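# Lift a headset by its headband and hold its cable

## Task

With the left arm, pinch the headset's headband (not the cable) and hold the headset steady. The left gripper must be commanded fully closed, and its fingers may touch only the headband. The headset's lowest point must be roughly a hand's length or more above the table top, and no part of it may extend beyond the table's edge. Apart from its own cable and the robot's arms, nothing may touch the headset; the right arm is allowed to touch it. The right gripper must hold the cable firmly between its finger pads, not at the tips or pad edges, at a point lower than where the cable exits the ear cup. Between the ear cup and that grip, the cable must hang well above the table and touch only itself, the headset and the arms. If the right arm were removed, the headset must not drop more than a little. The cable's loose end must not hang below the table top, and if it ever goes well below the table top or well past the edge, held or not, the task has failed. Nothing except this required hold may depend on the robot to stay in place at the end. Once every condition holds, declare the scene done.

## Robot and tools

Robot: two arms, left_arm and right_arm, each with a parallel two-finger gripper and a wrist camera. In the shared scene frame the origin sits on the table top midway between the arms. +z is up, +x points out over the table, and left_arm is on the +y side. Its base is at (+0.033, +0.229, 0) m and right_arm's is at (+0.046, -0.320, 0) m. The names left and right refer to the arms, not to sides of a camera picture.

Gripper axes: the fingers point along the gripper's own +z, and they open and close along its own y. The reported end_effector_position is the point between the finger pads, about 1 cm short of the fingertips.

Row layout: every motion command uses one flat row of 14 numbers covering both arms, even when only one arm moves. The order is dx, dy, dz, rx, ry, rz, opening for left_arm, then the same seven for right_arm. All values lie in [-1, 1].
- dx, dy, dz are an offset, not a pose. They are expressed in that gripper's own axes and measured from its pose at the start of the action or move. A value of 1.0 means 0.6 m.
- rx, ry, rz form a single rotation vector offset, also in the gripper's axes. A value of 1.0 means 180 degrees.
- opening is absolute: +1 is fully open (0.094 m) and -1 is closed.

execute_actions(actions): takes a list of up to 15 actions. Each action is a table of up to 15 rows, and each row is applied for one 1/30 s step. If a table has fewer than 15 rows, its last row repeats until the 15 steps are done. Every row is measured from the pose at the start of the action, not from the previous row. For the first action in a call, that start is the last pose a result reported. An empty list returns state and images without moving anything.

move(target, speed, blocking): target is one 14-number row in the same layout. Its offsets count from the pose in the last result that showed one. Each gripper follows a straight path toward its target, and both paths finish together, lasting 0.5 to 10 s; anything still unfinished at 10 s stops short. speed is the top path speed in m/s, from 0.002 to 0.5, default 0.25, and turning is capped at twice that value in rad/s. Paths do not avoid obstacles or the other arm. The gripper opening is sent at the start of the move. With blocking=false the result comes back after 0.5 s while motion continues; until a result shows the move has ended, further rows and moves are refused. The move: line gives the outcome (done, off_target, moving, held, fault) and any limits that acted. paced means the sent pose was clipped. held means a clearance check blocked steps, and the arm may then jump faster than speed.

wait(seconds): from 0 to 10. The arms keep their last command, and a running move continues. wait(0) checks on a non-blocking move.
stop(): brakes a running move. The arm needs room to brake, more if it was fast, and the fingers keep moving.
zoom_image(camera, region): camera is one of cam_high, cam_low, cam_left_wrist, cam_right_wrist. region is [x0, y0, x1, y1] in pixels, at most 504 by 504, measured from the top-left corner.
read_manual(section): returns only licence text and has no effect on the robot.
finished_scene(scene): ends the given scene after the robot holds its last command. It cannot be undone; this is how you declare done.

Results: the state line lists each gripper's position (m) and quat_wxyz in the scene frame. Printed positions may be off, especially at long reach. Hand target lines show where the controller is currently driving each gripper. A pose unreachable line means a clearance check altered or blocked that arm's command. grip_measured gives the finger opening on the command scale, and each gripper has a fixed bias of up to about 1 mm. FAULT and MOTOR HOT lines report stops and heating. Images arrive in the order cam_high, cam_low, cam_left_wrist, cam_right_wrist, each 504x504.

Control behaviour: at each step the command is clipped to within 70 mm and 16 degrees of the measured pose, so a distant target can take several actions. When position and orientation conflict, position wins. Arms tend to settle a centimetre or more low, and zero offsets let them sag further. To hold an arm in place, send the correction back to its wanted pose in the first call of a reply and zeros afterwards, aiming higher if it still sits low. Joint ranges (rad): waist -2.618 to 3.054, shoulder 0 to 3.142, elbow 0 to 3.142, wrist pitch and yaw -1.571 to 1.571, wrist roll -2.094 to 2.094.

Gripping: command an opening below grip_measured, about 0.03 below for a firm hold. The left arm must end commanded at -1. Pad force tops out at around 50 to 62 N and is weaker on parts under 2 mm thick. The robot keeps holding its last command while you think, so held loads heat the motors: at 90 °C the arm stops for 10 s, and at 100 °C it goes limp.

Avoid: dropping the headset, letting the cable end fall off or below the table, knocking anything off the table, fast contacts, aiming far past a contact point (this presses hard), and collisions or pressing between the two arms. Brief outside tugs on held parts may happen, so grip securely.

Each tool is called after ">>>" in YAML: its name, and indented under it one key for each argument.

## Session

>>> execute_actions:
  actions: []

Scene clock: 0.00 s.
left_arm: end_effector_position=(+0.3194, -0.0824, +0.2795) grip_measured=-0.787 end_effector_quat_wxyz=(+0.256, +0.222, +0.929, -0.150) | right_arm: end_effector_position=(+0.4448, -0.5228, +0.3931) grip_measured=+1.000 end_effector_quat_wxyz=(+0.701, +0.320, +0.616, -0.164)
Joint positions: left_arm=[-0.85   1.696  1.88  -1.154 -0.048 -0.366  0.01 ] | right_arm=[-0.324  1.321  1.118  0.242  0.386  0.234  0.094]
Joint velocities: left_arm=[ 0.012 -0.017 -0.007 -0.037  0.007 -0.037 -0.002] | right_arm=[ 0.002 -0.017 -0.012 -0.022  0.037 -0.022  0.   ]
Motor temperatures (°C, as the motors report them): left_arm=[24 24 25 24 23 21] | right_arm=[22 25 24 26 22 22]
Hand target (left_arm): +0.323, -0.090, +0.294; +0.276, +0.216, +0.920, -0.177
Hand target (right_arm): +0.441, -0.521, +0.411; +0.717, +0.318, +0.599, -0.162
camera_calibration (this result's frames):
cam_left_wrist: T_world_to_cam=[[-0.652848, -0.750739, 0.100897, 0.109069], [-0.755191, 0.655436, -0.00955384, 0.334858], [-0.0589589, -0.0824335, -0.994851, 0.403845], [0, 0, 0, 1]] pos_world=[0.347897, -0.104306, 0.39396]
cam_right_wrist: T_world_to_cam=[[-0.65287, -0.752491, 0.0867027, -0.139887], [-0.569719, 0.412386, -0.710886, 0.772643], [0.49918, -0.513512, -0.697943, -0.111044], [0, 0, 0, 1]] pos_world=[0.404292, -0.480914, 0.483887]

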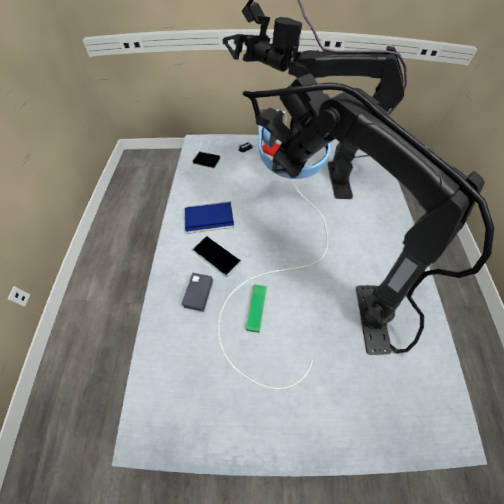

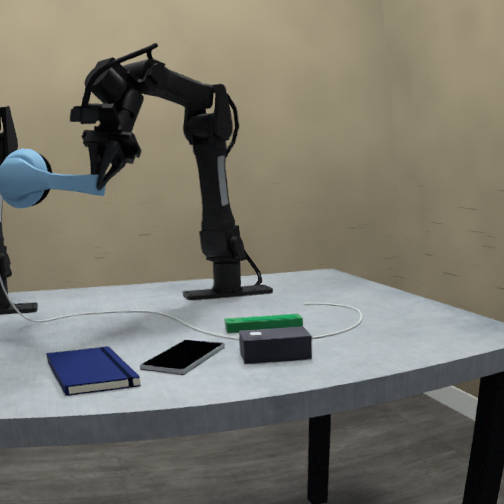

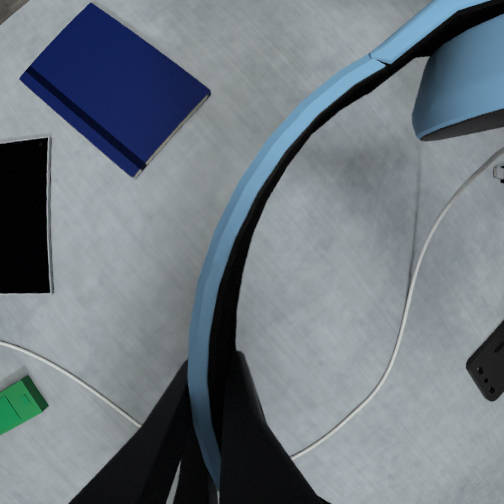

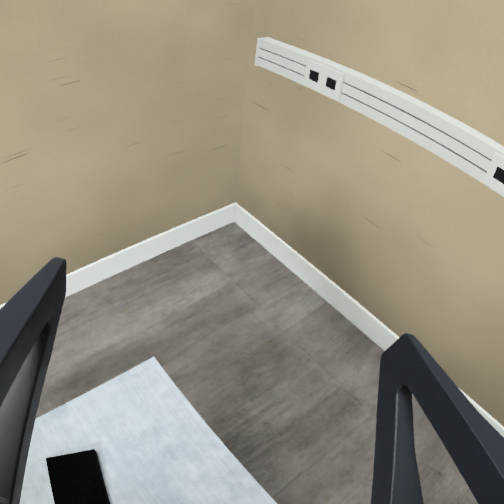

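>>> move:
  target: [0.0,0,-0.02,0,0,0,-1,0.397,-0.047,-0.268,-0.72,0.096,-0.029,1]

Scene clock: 20.83 s.
left_arm: end_effector_position=(+0.3108, -0.0679, +0.2650) grip_measured=-0.787 end_effector_quat_wxyz=(+0.224, +0.229, +0.940, -0.116) | right_arm: end_effector_position=(+0.3560, -0.4063, +0.1572) grip_measured=+1.000 end_effector_quat_wxyz=(+0.662, -0.239, +0.665, +0.248)
Joint positions: left_arm=[-0.85   1.705  1.88  -1.239 -0.065 -0.356  0.01 ] | right_arm=[-0.865  1.805  0.466  1.429 -1.567  0.103  0.094]
Joint velocities: left_arm=[ 0.002  0.002 -0.002 -0.125 -0.037  0.007  0.001] | right_arm=[-0.002 -0.007 -0.007 -0.007 -0.081 -0.11   0.   ]
Motor temperatures (°C, as the motors report them): left_arm=[24 27 27 27 23 21] | right_arm=[22 26 25 29 22 22]
Hand target (left_arm): +0.314, -0.077, +0.290; +0.255, +0.223, +0.929, -0.150
Hand target (right_arm): +0.354, -0.402, +0.154; +0.662, -0.241, +0.665, +0.250
Off the commanded pose (left_arm): 0.027 m, 6 deg.
Off the commanded pose (right_arm): 0.012 m, 50 deg; orientation clipped at the last step of the last action.
joint sent to its limit (right arm) — the command would take joint 5 (wrist yaw) past its lower limit, so that joint was sent only as far as its limit.
move: off_target (left_arm, right_arm); limits=paced
camera_calibration (this result's frames):
cam_left_wrist: T_world_to_cam=[[-0.64889, -0.757851, 0.0678538, 0.122821], [-0.753452, 0.652425, 0.0815529, 0.293742], [-0.106074, 0.00179422, -0.994357, 0.410279], [0, 0, 0, 1]] pos_world=[0.344538, -0.0993009, 0.375675]
cam_right_wrist: T_world_to_cam=[[0.611541, -0.724828, 0.317241, -0.564824], [-0.413831, -0.634758, -0.652553, 0.0161796], [0.67436, 0.267779, -0.688137, 0.0819905], [0, 0, 0, 1]] pos_world=[0.296817, -0.421086, 0.246164]

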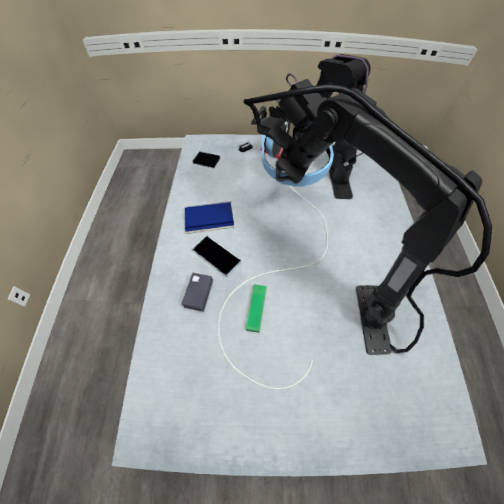

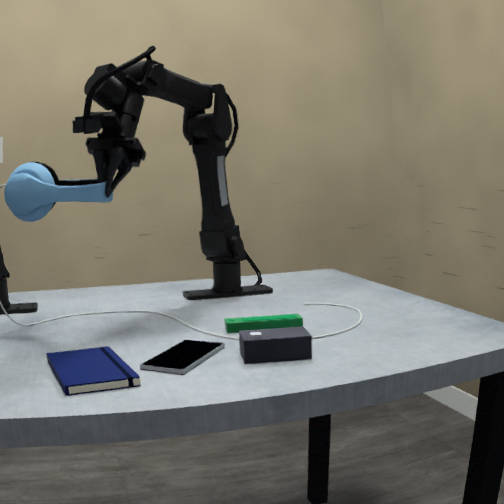

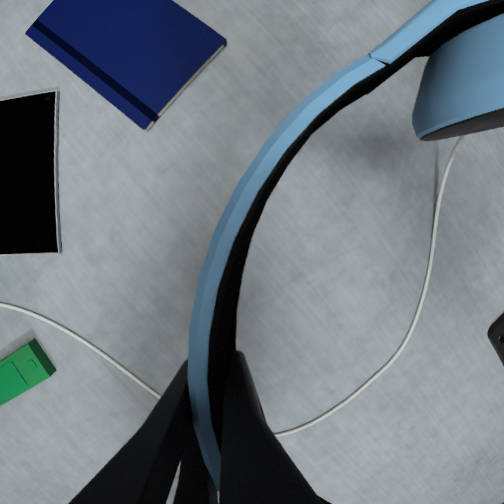

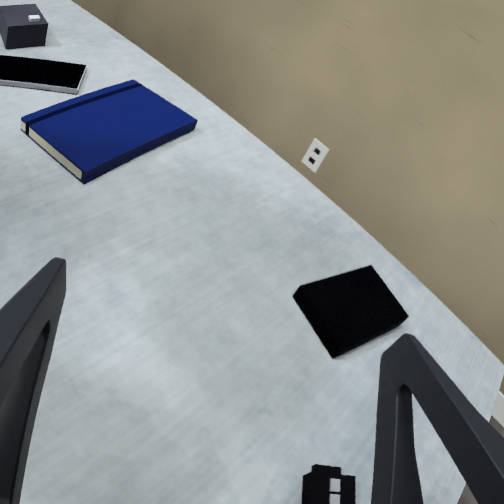

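>>> move:
  target: [0.0,0,-0.03,0,0,0,-1,0.03,0.15,0.07,0,0,0,1]
  speed: 0.15

Scene clock: 32.03 s.
left_arm: end_effector_position=(+0.2994, -0.0502, +0.2612) grip_measured=-0.787 end_effector_quat_wxyz=(+0.196, +0.234, +0.948, -0.085) | right_arm: end_effector_position=(+0.3315, -0.3159, +0.1311) grip_measured=+1.000 end_effector_quat_wxyz=(+0.653, -0.230, +0.674, +0.256)
Joint positions: left_arm=[-0.85   1.705  1.902 -1.344 -0.082 -0.349  0.01 ] | right_arm=[-0.647  1.669  0.14   1.456 -1.349 -0.026  0.094]
Joint velocities: left_arm=[-0.007  0.007  0.007 -0.037  0.022 -0.066 -0.001] | right_arm=[-0.007  0.022  0.012  0.037  0.007  0.022  0.   ]
Motor temperatures (°C, as the motors report them): left_arm=[24 28 28 28 23 21] | right_arm=[22 26 24 28 22 22]
Hand target (left_arm): +0.303, -0.061, +0.281; +0.224, +0.229, +0.940, -0.116
Hand target (right_arm): +0.329, -0.311, +0.135; +0.659, -0.241, +0.669, +0.247
Off the commanded pose (left_arm): 0.023 m, 5 deg.
Off the commanded pose (right_arm): 0.011 m, 2 deg.
move: off_target (left_arm, right_arm)
camera_calibration (this result's frames):
cam_left_wrist: T_world_to_cam=[[-0.645156, -0.763132, 0.037452, 0.135654], [-0.749881, 0.641827, 0.160424, 0.251809], [-0.146462, 0.075414, -0.986337, 0.418986], [0, 0, 0, 1]] pos_world=[0.337711, -0.0896931, 0.367784]
cam_right_wrist: T_world_to_cam=[[0.621523, -0.729101, 0.286568, -0.476755], [-0.435499, -0.625635, -0.647242, 0.0558056], [0.651191, 0.277476, -0.706369, 0.0694994], [0, 0, 0, 1]] pos_world=[0.27536, -0.331973, 0.221835]

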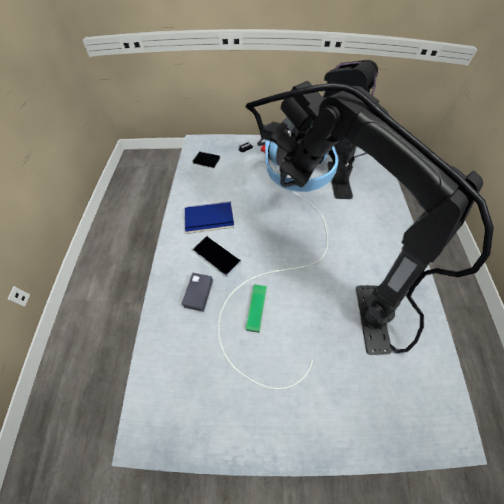

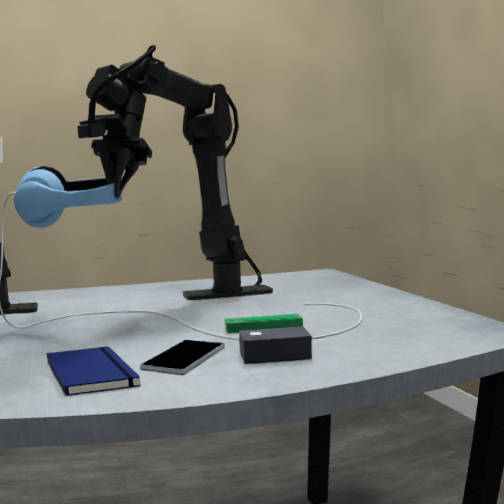

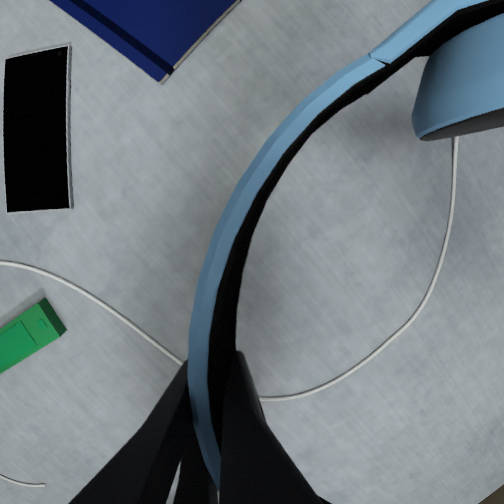

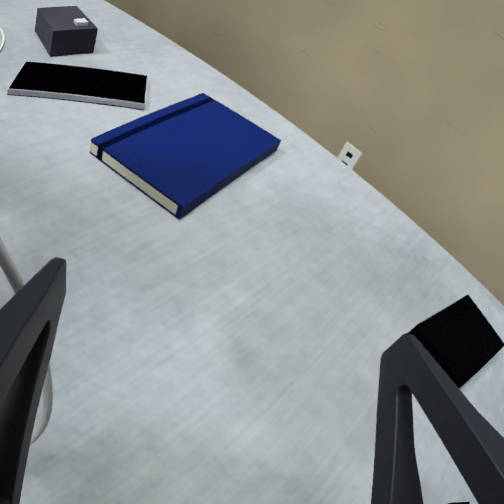

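>>> move:
  target: [0,0,-0.03,0,0,0,-1,-0.02,0.09,-0.1,0,0,0,1]
  speed: 0.1

Scene clock: 36.37 s.
left_arm: end_effector_position=(+0.2893, -0.0340, +0.2615) grip_measured=-0.787 end_effector_quat_wxyz=(+0.172, +0.238, +0.954, -0.058) | right_arm: end_effector_position=(+0.2794, -0.3151, +0.1499) grip_measured=+1.000 end_effector_quat_wxyz=(+0.662, -0.240, +0.665, +0.248)
Joint positions: left_arm=[-0.85   1.711  1.939 -1.449 -0.1   -0.344  0.01 ] | right_arm=[-0.858  1.408  0.003  1.441 -1.56   0.048  0.094]
Joint velocities: left_arm=[-0.007 -0.007  0.007  0.066 -0.022 -0.037 -0.001] | right_arm=[-0.007 -0.032  0.012 -0.051 -0.037 -0.007  0.   ]
Motor temperatures (°C, as the motors report them): left_arm=[24 28 28 28 23 21] | right_arm=[22 26 24 28 22 22]
Hand target (left_arm): +0.293, -0.045, +0.278; +0.196, +0.234, +0.948, -0.086
Hand target (right_arm): +0.275, -0.313, +0.148; +0.659, -0.227, +0.670, +0.258
Off the commanded pose (left_arm): 0.020 m, 4 deg.
Off the commanded pose (right_arm): 0.028 m, 2 deg.
joint sent to its limit (right arm) — the command would take joint 5 (wrist yaw) past its lower limit, so that joint was sent only as far as its limit.
move: off_target (left_arm, right_arm)
camera_calibration (this result's frames):
cam_left_wrist: T_world_to_cam=[[-0.642879, -0.765917, 0.00882535, 0.148184], [-0.744222, 0.627313, 0.229372, 0.213587], [-0.181216, 0.14089, -0.973299, 0.425446], [0, 0, 0, 1]] pos_world=[0.331318, -0.08043, 0.363788]
cam_right_wrist: T_world_to_cam=[[0.611723, -0.724517, 0.317601, -0.449617], [-0.413414, -0.635085, -0.6525, 0.0374657], [0.674451, 0.267849, -0.688021, 0.104208], [0, 0, 0, 1]] pos_world=[0.220247, -0.329873, 0.238942]

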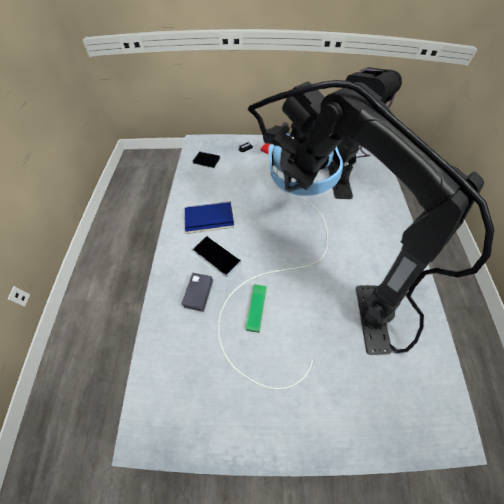

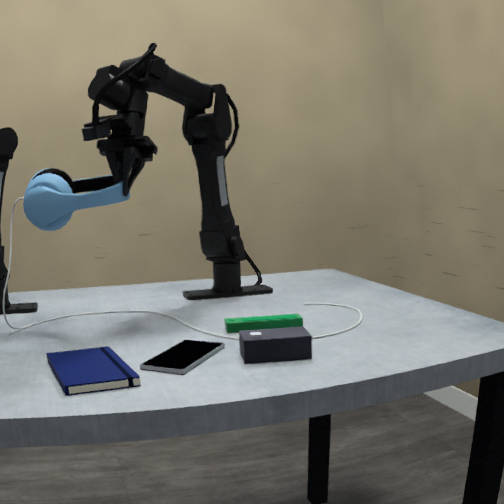

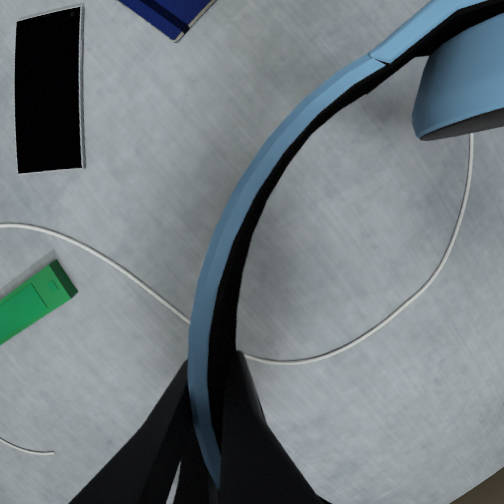

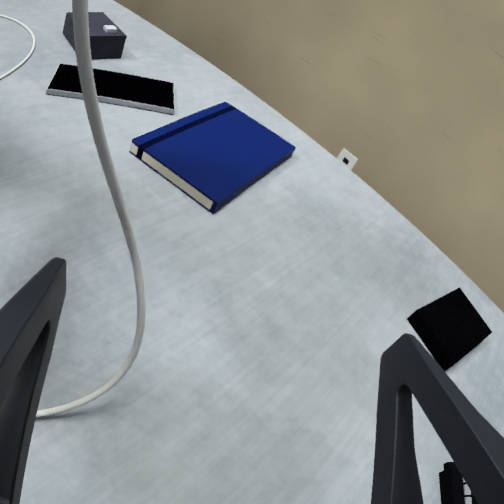

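>>> move:
  target: [0,0,-0.03,0,0,0,-1,-0.05,0.03,0.07,0,0,0,1]
  speed: 0.05

>>> move:
  target: [0,0,0,0,0,0,-1,-0.03,0,0,0,0,0,-1]
  speed: 0.03

Scene clock: 42.93 s.
left_arm: end_effector_position=(+0.2804, -0.0194, +0.2648) grip_measured=-0.787 end_effector_quat_wxyz=(+0.149, +0.241, +0.958, -0.032) | right_arm: end_effector_position=(+0.2922, -0.2727, +0.1583) grip_measured=+1.000 end_effector_quat_wxyz=(+0.647, -0.223, +0.681, +0.262)
Joint positions: left_arm=[-0.85   1.724  1.992 -1.555 -0.116 -0.341  0.01 ] | right_arm=[-0.563  0.964  0.003  0.875 -1.263 -0.013  0.094]
Joint velocities: left_arm=[ 0.002  0.007 -0.002 -0.051 -0.007 -0.022  0.001] | right_arm=[ 0.007 -0.027  0.012 -0.037 -0.022  0.007  0.   ]
Motor temperatures (°C, as the motors report them): left_arm=[24 28 28 27 23 21] | right_arm=[22 26 24 28 22 22]
Hand target (left_arm): +0.283, -0.030, +0.279; +0.171, +0.238, +0.954, -0.058
Hand target (right_arm): +0.298, -0.275, +0.175; +0.659, -0.242, +0.669, +0.246
Off the commanded pose (left_arm): 0.018 m, 4 deg.
Off the commanded pose (right_arm): 0.023 m, 4 deg.
move: off_target (left_arm, right_arm)
camera_calibration (this result's frames):
cam_left_wrist: T_world_to_cam=[[-0.641221, -0.767142, -0.0181354, 0.160299], [-0.737473, 0.609546, 0.29084, 0.17856], [-0.212061, 0.199867, -0.9566, 0.430367], [0, 0, 0, 1]] pos_world=[0.325734, -0.0718844, 0.362664]
cam_right_wrist: T_world_to_cam=[[0.626186, -0.733698, 0.263778, -0.42762], [-0.451778, -0.617177, -0.644197, 0.0898251], [0.635443, 0.284218, -0.717936, 0.110611], [0, 0, 0, 1]] pos_world=[0.238064, -0.289744, 0.250074]

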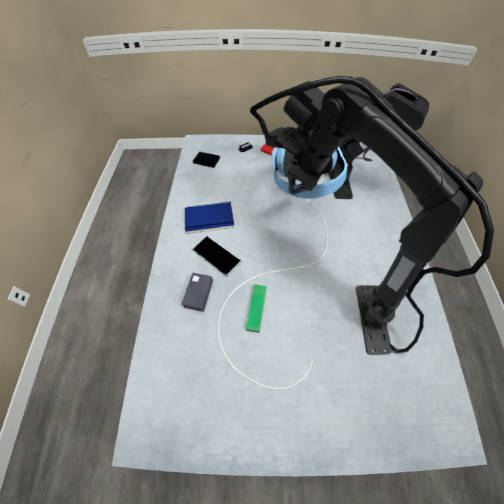

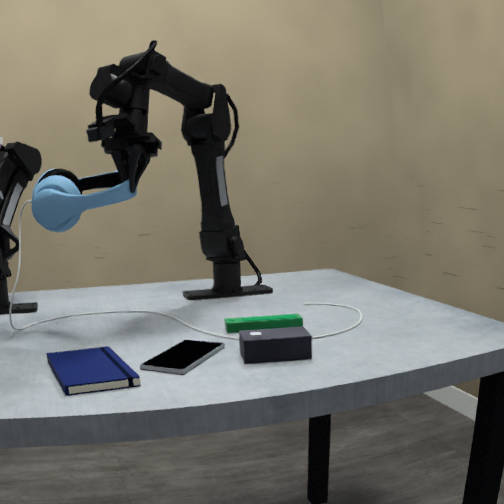

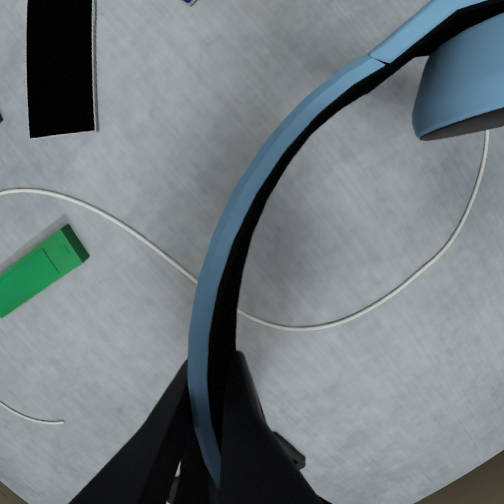

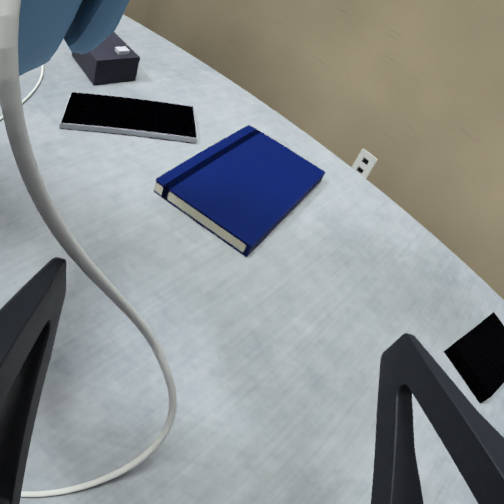

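Scene clock: 44.20 s.
left_arm: end_effector_position=(+0.2811, -0.0164, +0.2646) grip_measured=-0.787 end_effector_quat_wxyz=(+0.150, +0.242, +0.958, -0.024) | right_arm: end_effector_position=(+0.2893, -0.2709, +0.1618) grip_measured=-0.979 end_effector_quat_wxyz=(+0.637, -0.208, +0.689, +0.276)
Joint positions: left_arm=[-0.85   1.724  1.992 -1.562 -0.13  -0.337  0.01 ] | right_arm=[-0.563  0.859  0.021  0.72  -1.263  0.003  0.001]
Joint velocities: left_arm=[-0.007 -0.012 -0.002 -0.007  0.051 -0.007  0.   ] | right_arm=[-0.002 -0.002  0.002 -0.037 -0.007 -0.007  0.   ]
Motor temperatures (°C, as the motors report them): left_arm=[24 28 28 27 23 21] | right_arm=[22 26 24 28 22 22]
Hand target (left_arm): +0.280, -0.019, +0.265; +0.149, +0.241, +0.958, -0.032
Hand target (right_arm): +0.293, -0.273, +0.176; +0.647, -0.223, +0.680, +0.263
Off the commanded pose (left_arm): 0.003 m, 1 deg.
Off the commanded pose (right_arm): 0.015 m, 3 deg.
move: off_target (right_arm)
camera_calibration (this result's frames):
cam_left_wrist: T_world_to_cam=[[-0.640864, -0.766912, -0.0337549, 0.167076], [-0.739363, 0.604821, 0.29586, 0.176415], [-0.206483, 0.214563, -0.954635, 0.427876], [0, 0, 0, 1]] pos_world=[0.325857, -0.0703734, 0.361911]
cam_right_wrist: T_world_to_cam=[[0.634786, -0.741033, 0.218901, -0.422641], [-0.476016, -0.598195, -0.644649, 0.104146], [0.608651, 0.305013, -0.732469, 0.130194], [0, 0, 0, 1]] pos_world=[0.238619, -0.290602, 0.255017]

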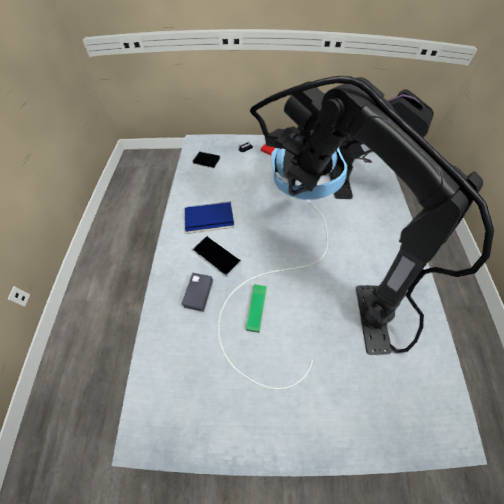

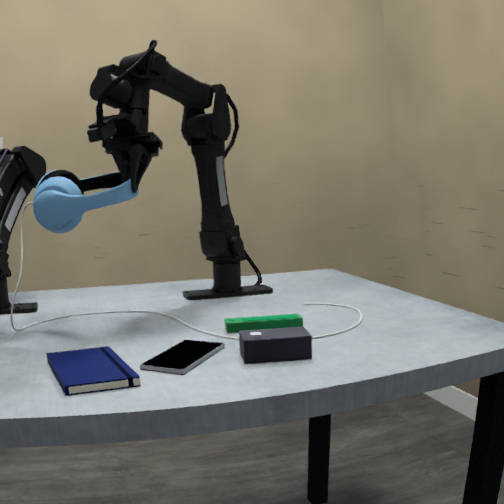

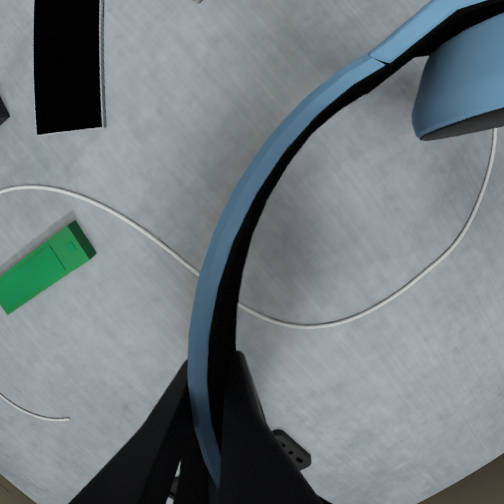

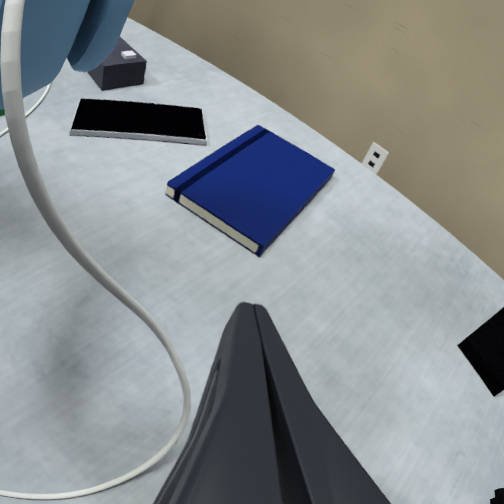

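Missed: the fingers closed with nothing between them and the cable is beside the left finger. I'll reopen, shift toward it and try again. I'm also keeping the left arm still this time, because its creep keeps moving the cable.

>>> move:
  target: [0,0,0,0,0,0,-1,0,0.07,-0.08,0,0,0,1]
  speed: 0.08

>>> move:
  target: [0,0,0,0,0,0,-1,-0.03,0.01,0.1,0,0,0,1]
  speed: 0.05

Scene clock: 53.30 s.
left_arm: end_effector_position=(+0.2828, -0.0148, +0.2649) grip_measured=-0.787 end_effector_quat_wxyz=(+0.154, +0.243, +0.958, -0.018) | right_arm: end_effector_position=(+0.2385, -0.2691, +0.1730) grip_measured=+1.000 end_effector_quat_wxyz=(+0.651, -0.204, +0.678, +0.275)
Joint positions: left_arm=[-0.85   1.724  1.992 -1.562 -0.144 -0.334  0.01 ] | right_arm=[-0.867  0.202 -0.004  0.109 -1.557  0.01   0.094]
Joint velocities: left_arm=[ 0.002  0.027 -0.002 -0.007  0.007 -0.051  0.001] | right_arm=[-0.022 -0.081 -0.007 -0.139 -0.007 -0.066  0.   ]
Motor temperatures (°C, as the motors report them): left_arm=[24 28 27 27 23 21] | right_arm=[22 26 25 28 22 22]
Hand target (left_arm): +0.281, -0.016, +0.265; +0.150, +0.242, +0.958, -0.024
Hand target (right_arm): +0.237, -0.269, +0.169; +0.650, -0.200, +0.678, +0.277
Off the commanded pose (left_arm): 0.002 m, 1 deg.
Off the commanded pose (right_arm): 0.014 m, 2 deg.
joint sent to its limit (right arm) — the command would take joint 5 (wrist yaw) past its lower limit, so that joint was sent only as far as its limit.
move: off_target (right_arm)
camera_calibration (this result's frames):
cam_left_wrist: T_world_to_cam=[[-0.640445, -0.766531, -0.0475343, 0.172966], [-0.742346, 0.601998, 0.294145, 0.177865], [-0.196856, 0.22367, -0.954578, 0.425578], [0, 0, 0, 1]] pos_world=[0.32659, -0.0696799, 0.362151]
cam_right_wrist: T_world_to_cam=[[0.619632, -0.751464, 0.226622, -0.392047], [-0.461889, -0.582551, -0.668799, 0.093307], [0.634598, 0.309735, -0.708061, 0.15961], [0, 0, 0, 1]] pos_world=[0.184735, -0.28969, 0.264264]

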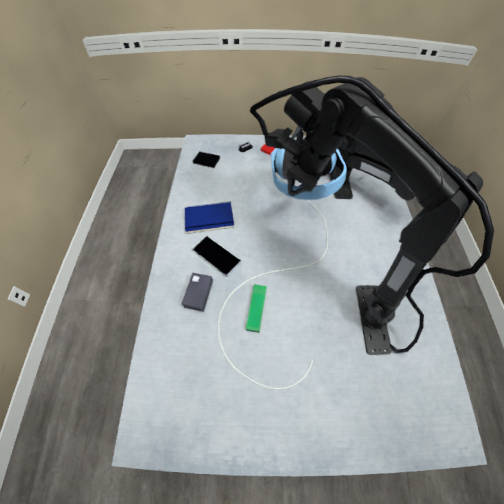

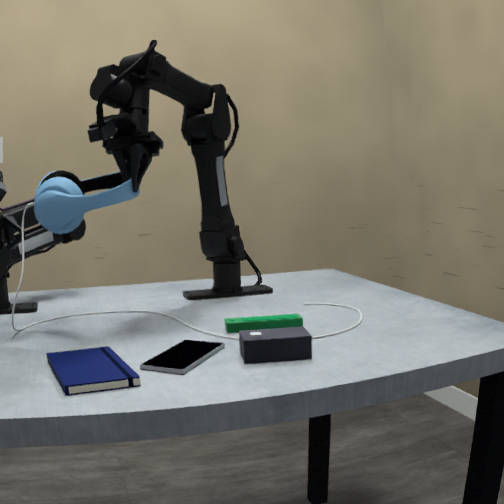

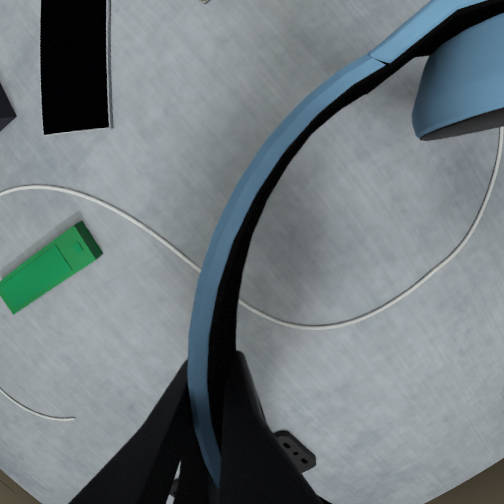

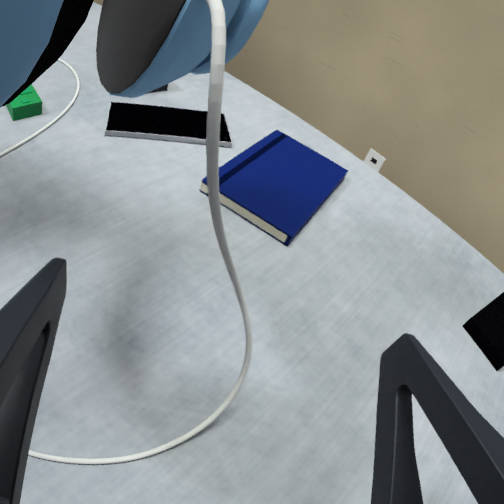

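Scene clock: 55.30 s.
left_arm: end_effector_position=(+0.2844, -0.0133, +0.2652) grip_measured=-0.787 end_effector_quat_wxyz=(+0.157, +0.244, +0.957, -0.012) | right_arm: end_effector_position=(+0.2754, -0.2278, +0.1652) grip_measured=+1.000 end_effector_quat_wxyz=(+0.625, -0.199, +0.702, +0.278)
Joint positions: left_arm=[-0.85   1.724  1.992 -1.562 -0.156 -0.329  0.01 ] | right_arm=[-0.242  0.378  0.012  0.256 -0.932  0.055  0.094]
Joint velocities: left_arm=[ 0.007 -0.002  0.012  0.051  0.037 -0.081 -0.   ] | right_arm=[ 0.027  0.027 -0.007  0.022  0.007  0.007  0.   ]
Motor temperatures (°C, as the motors report them): left_arm=[24 28 27 26 23 21] | right_arm=[22 26 25 28 22 22]
Hand target (left_arm): +0.283, -0.015, +0.265; +0.154, +0.243, +0.958, -0.018
Hand target (right_arm): +0.279, -0.227, +0.186; +0.643, -0.210, +0.686, +0.268
Off the commanded pose (left_arm): 0.002 m, 1 deg.
Off the commanded pose (right_arm): 0.027 m, 4 deg.
move: off_target (right_arm)
camera_calibration (this result's frames):
cam_left_wrist: T_world_to_cam=[[-0.640352, -0.765679, -0.060697, 0.178661], [-0.744813, 0.599708, 0.29258, 0.179128], [-0.187622, 0.232562, -0.954313, 0.423281], [0, 0, 0, 1]] pos_world=[0.327239, -0.0690667, 0.362377]
cam_right_wrist: T_world_to_cam=[[0.63566, -0.747955, 0.191049, -0.379775], [-0.507985, -0.591626, -0.626043, 0.132741], [0.581282, 0.300901, -0.756023, 0.138427], [0, 0, 0, 1]] pos_world=[0.228373, -0.247174, 0.260311]

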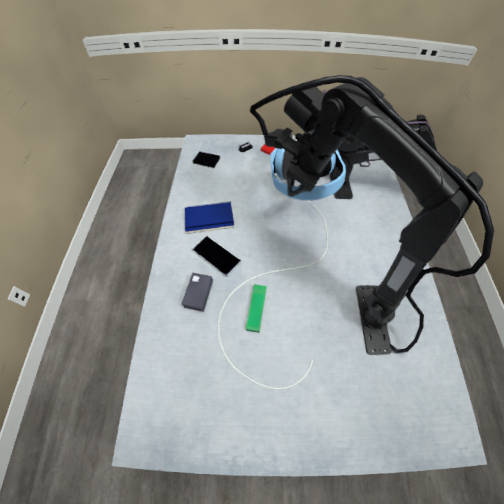

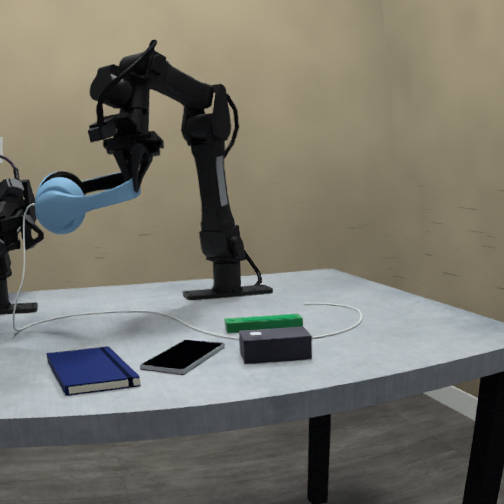

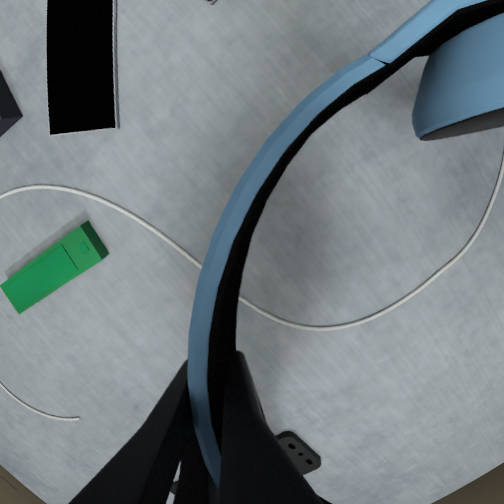

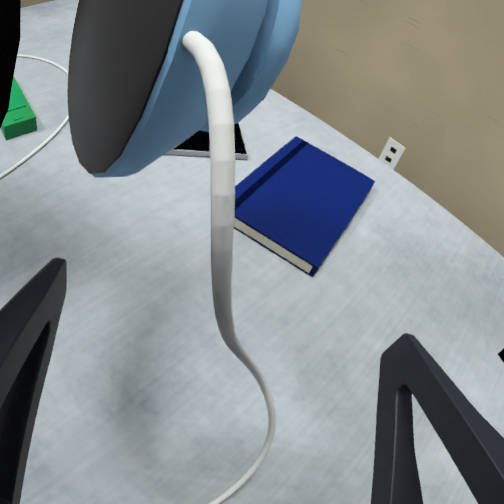

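The cable is now centred between the open pads. I'm moving 3 cm further forward so it sits deep between them, then closing.

>>> move:
  target: [0,0,0,0,0,0,-1,0,0,0.05,0,0,0,1]
  speed: 0.04

>>> move:
  target: [0,0,0,0,0,0,-1,0,0,0,0,0,0,-1]
  speed: 0.03

Scene clock: 62.43 s.
left_arm: end_effector_position=(+0.2859, -0.0118, +0.2655) grip_measured=-0.787 end_effector_quat_wxyz=(+0.160, +0.245, +0.956, -0.007) | right_arm: end_effector_position=(+0.2946, -0.2104, +0.1540) grip_measured=+1.000 end_effector_quat_wxyz=(+0.613, -0.198, +0.714, +0.274)
Joint positions: left_arm=[-0.85   1.724  1.992 -1.562 -0.168 -0.325  0.01 ] | right_arm=[-0.044  0.644  0.012  0.498 -0.73   0.061  0.094]
Joint velocities: left_arm=[ 0.012 -0.017  0.012 -0.051 -0.051 -0.125  0.   ] | right_arm=[ 0.002 -0.002  0.002  0.125 -0.022 -0.125  0.   ]
Motor temperatures (°C, as the motors report them): left_arm=[24 28 27 26 23 21] | right_arm=[22 26 26 29 22 22]
Hand target (left_arm): +0.284, -0.013, +0.265; +0.157, +0.244, +0.957, -0.012
Hand target (right_arm): +0.297, -0.209, +0.163; +0.623, -0.201, +0.704, +0.275
Off the commanded pose (left_arm): 0.002 m, 1 deg.
Off the commanded pose (right_arm): 0.010 m, 2 deg.
move: done
camera_calibration (this result's frames):
cam_left_wrist: T_world_to_cam=[[-0.640604, -0.76437, -0.0732432, 0.184166], [-0.746769, 0.597951, 0.291187, 0.180195], [-0.178779, 0.241231, -0.953858, 0.420993], [0, 0, 0, 1]] pos_world=[0.327806, -0.0685337, 0.362586]
cam_right_wrist: T_world_to_cam=[[0.639483, -0.746496, 0.183858, -0.376595], [-0.528018, -0.600279, -0.600718, 0.145919], [0.5588, 0.287069, -0.778032, 0.120693], [0, 0, 0, 1]] pos_world=[0.250431, -0.228181, 0.250799]

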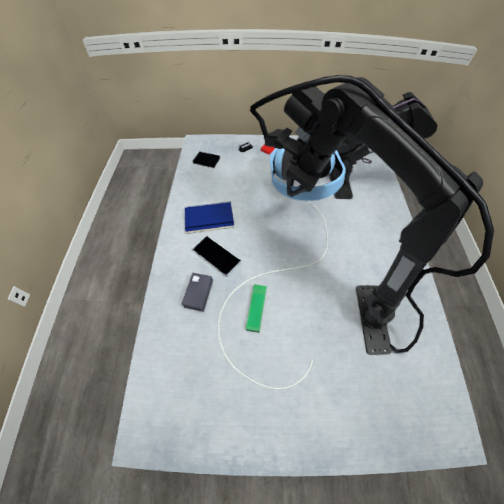

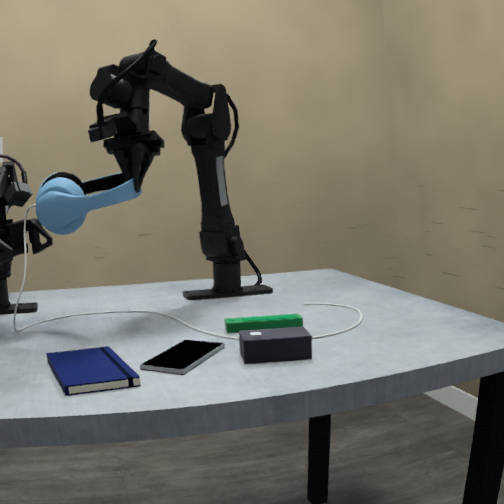

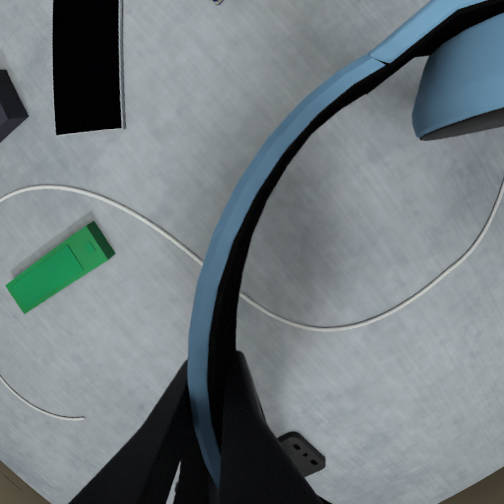

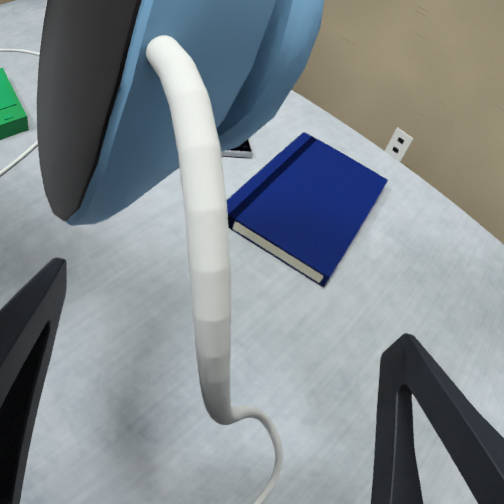

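Scene clock: 62.93 s.
left_arm: end_effector_position=(+0.2873, -0.0105, +0.2659) grip_measured=-0.787 end_effector_quat_wxyz=(+0.163, +0.246, +0.955, -0.002) | right_arm: end_effector_position=(+0.2946, -0.2104, +0.1540) grip_measured=-0.957 end_effector_quat_wxyz=(+0.613, -0.198, +0.714, +0.274)
Joint positions: left_arm=[-0.85   1.724  1.992 -1.562 -0.179 -0.321  0.01 ] | right_arm=[-0.044  0.644  0.012  0.498 -0.73   0.061  0.002]
Joint velocities: left_arm=[ 0.007 -0.017 -0.017 -0.037  0.022  0.007 -0.   ] | right_arm=[-0.002  0.017  0.007 -0.081 -0.007 -0.037 -0.   ]
Motor temperatures (°C, as the motors report them): left_arm=[24 28 27 26 23 21] | right_arm=[22 26 26 29 22 22]
Hand target (left_arm): +0.286, -0.012, +0.266; +0.160, +0.245, +0.956, -0.007
Hand target (right_arm): +0.295, -0.210, +0.154; +0.613, -0.198, +0.714, +0.274
Off the commanded pose (left_arm): 0.002 m, 1 deg.
Off the commanded pose (right_arm): 0.000 m, 0 deg.
move: done
camera_calibration (this result's frames):
cam_left_wrist: T_world_to_cam=[[-0.640398, -0.763343, -0.0848394, 0.189153], [-0.748837, 0.596015, 0.289842, 0.181268], [-0.170683, 0.249145, -0.953307, 0.41884], [0, 0, 0, 1]] pos_world=[0.328362, -0.0680019, 0.362792]
cam_right_wrist: T_world_to_cam=[[0.639483, -0.746496, 0.183858, -0.376595], [-0.528018, -0.600279, -0.600718, 0.145919], [0.5588, 0.287069, -0.778032, 0.120693], [0, 0, 0, 1]] pos_world=[0.250431, -0.228181, 0.250799]

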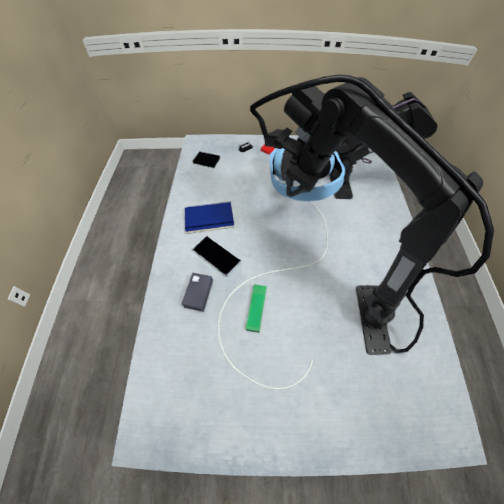

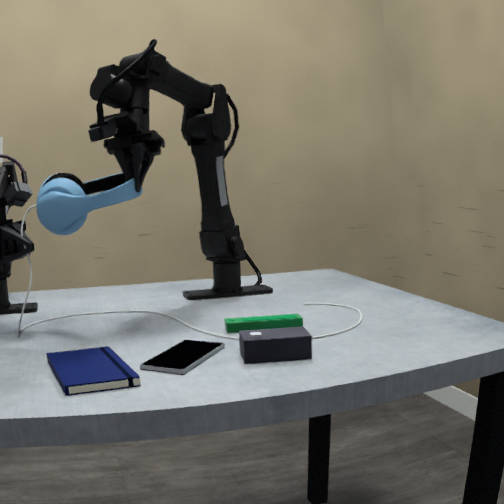

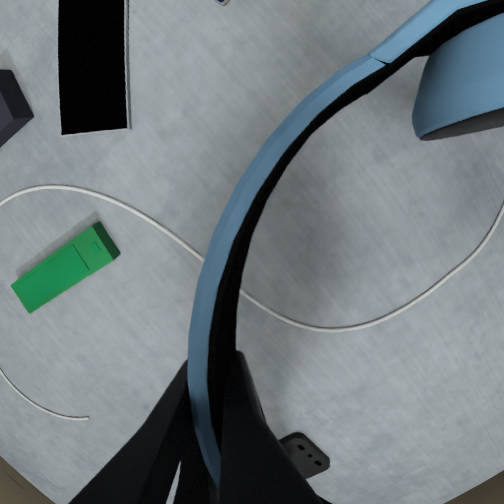

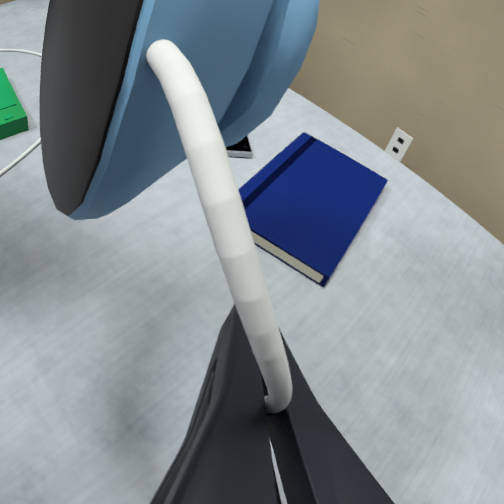

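The cable is gripped well back from the fingertips at z≈0.154 m. That is below where it leaves the ear cup, and the short run between them is clear of the table. I'm finishing scene 2.

>>> finished_scene:
  scene: 2

The scene is finished: the task was done.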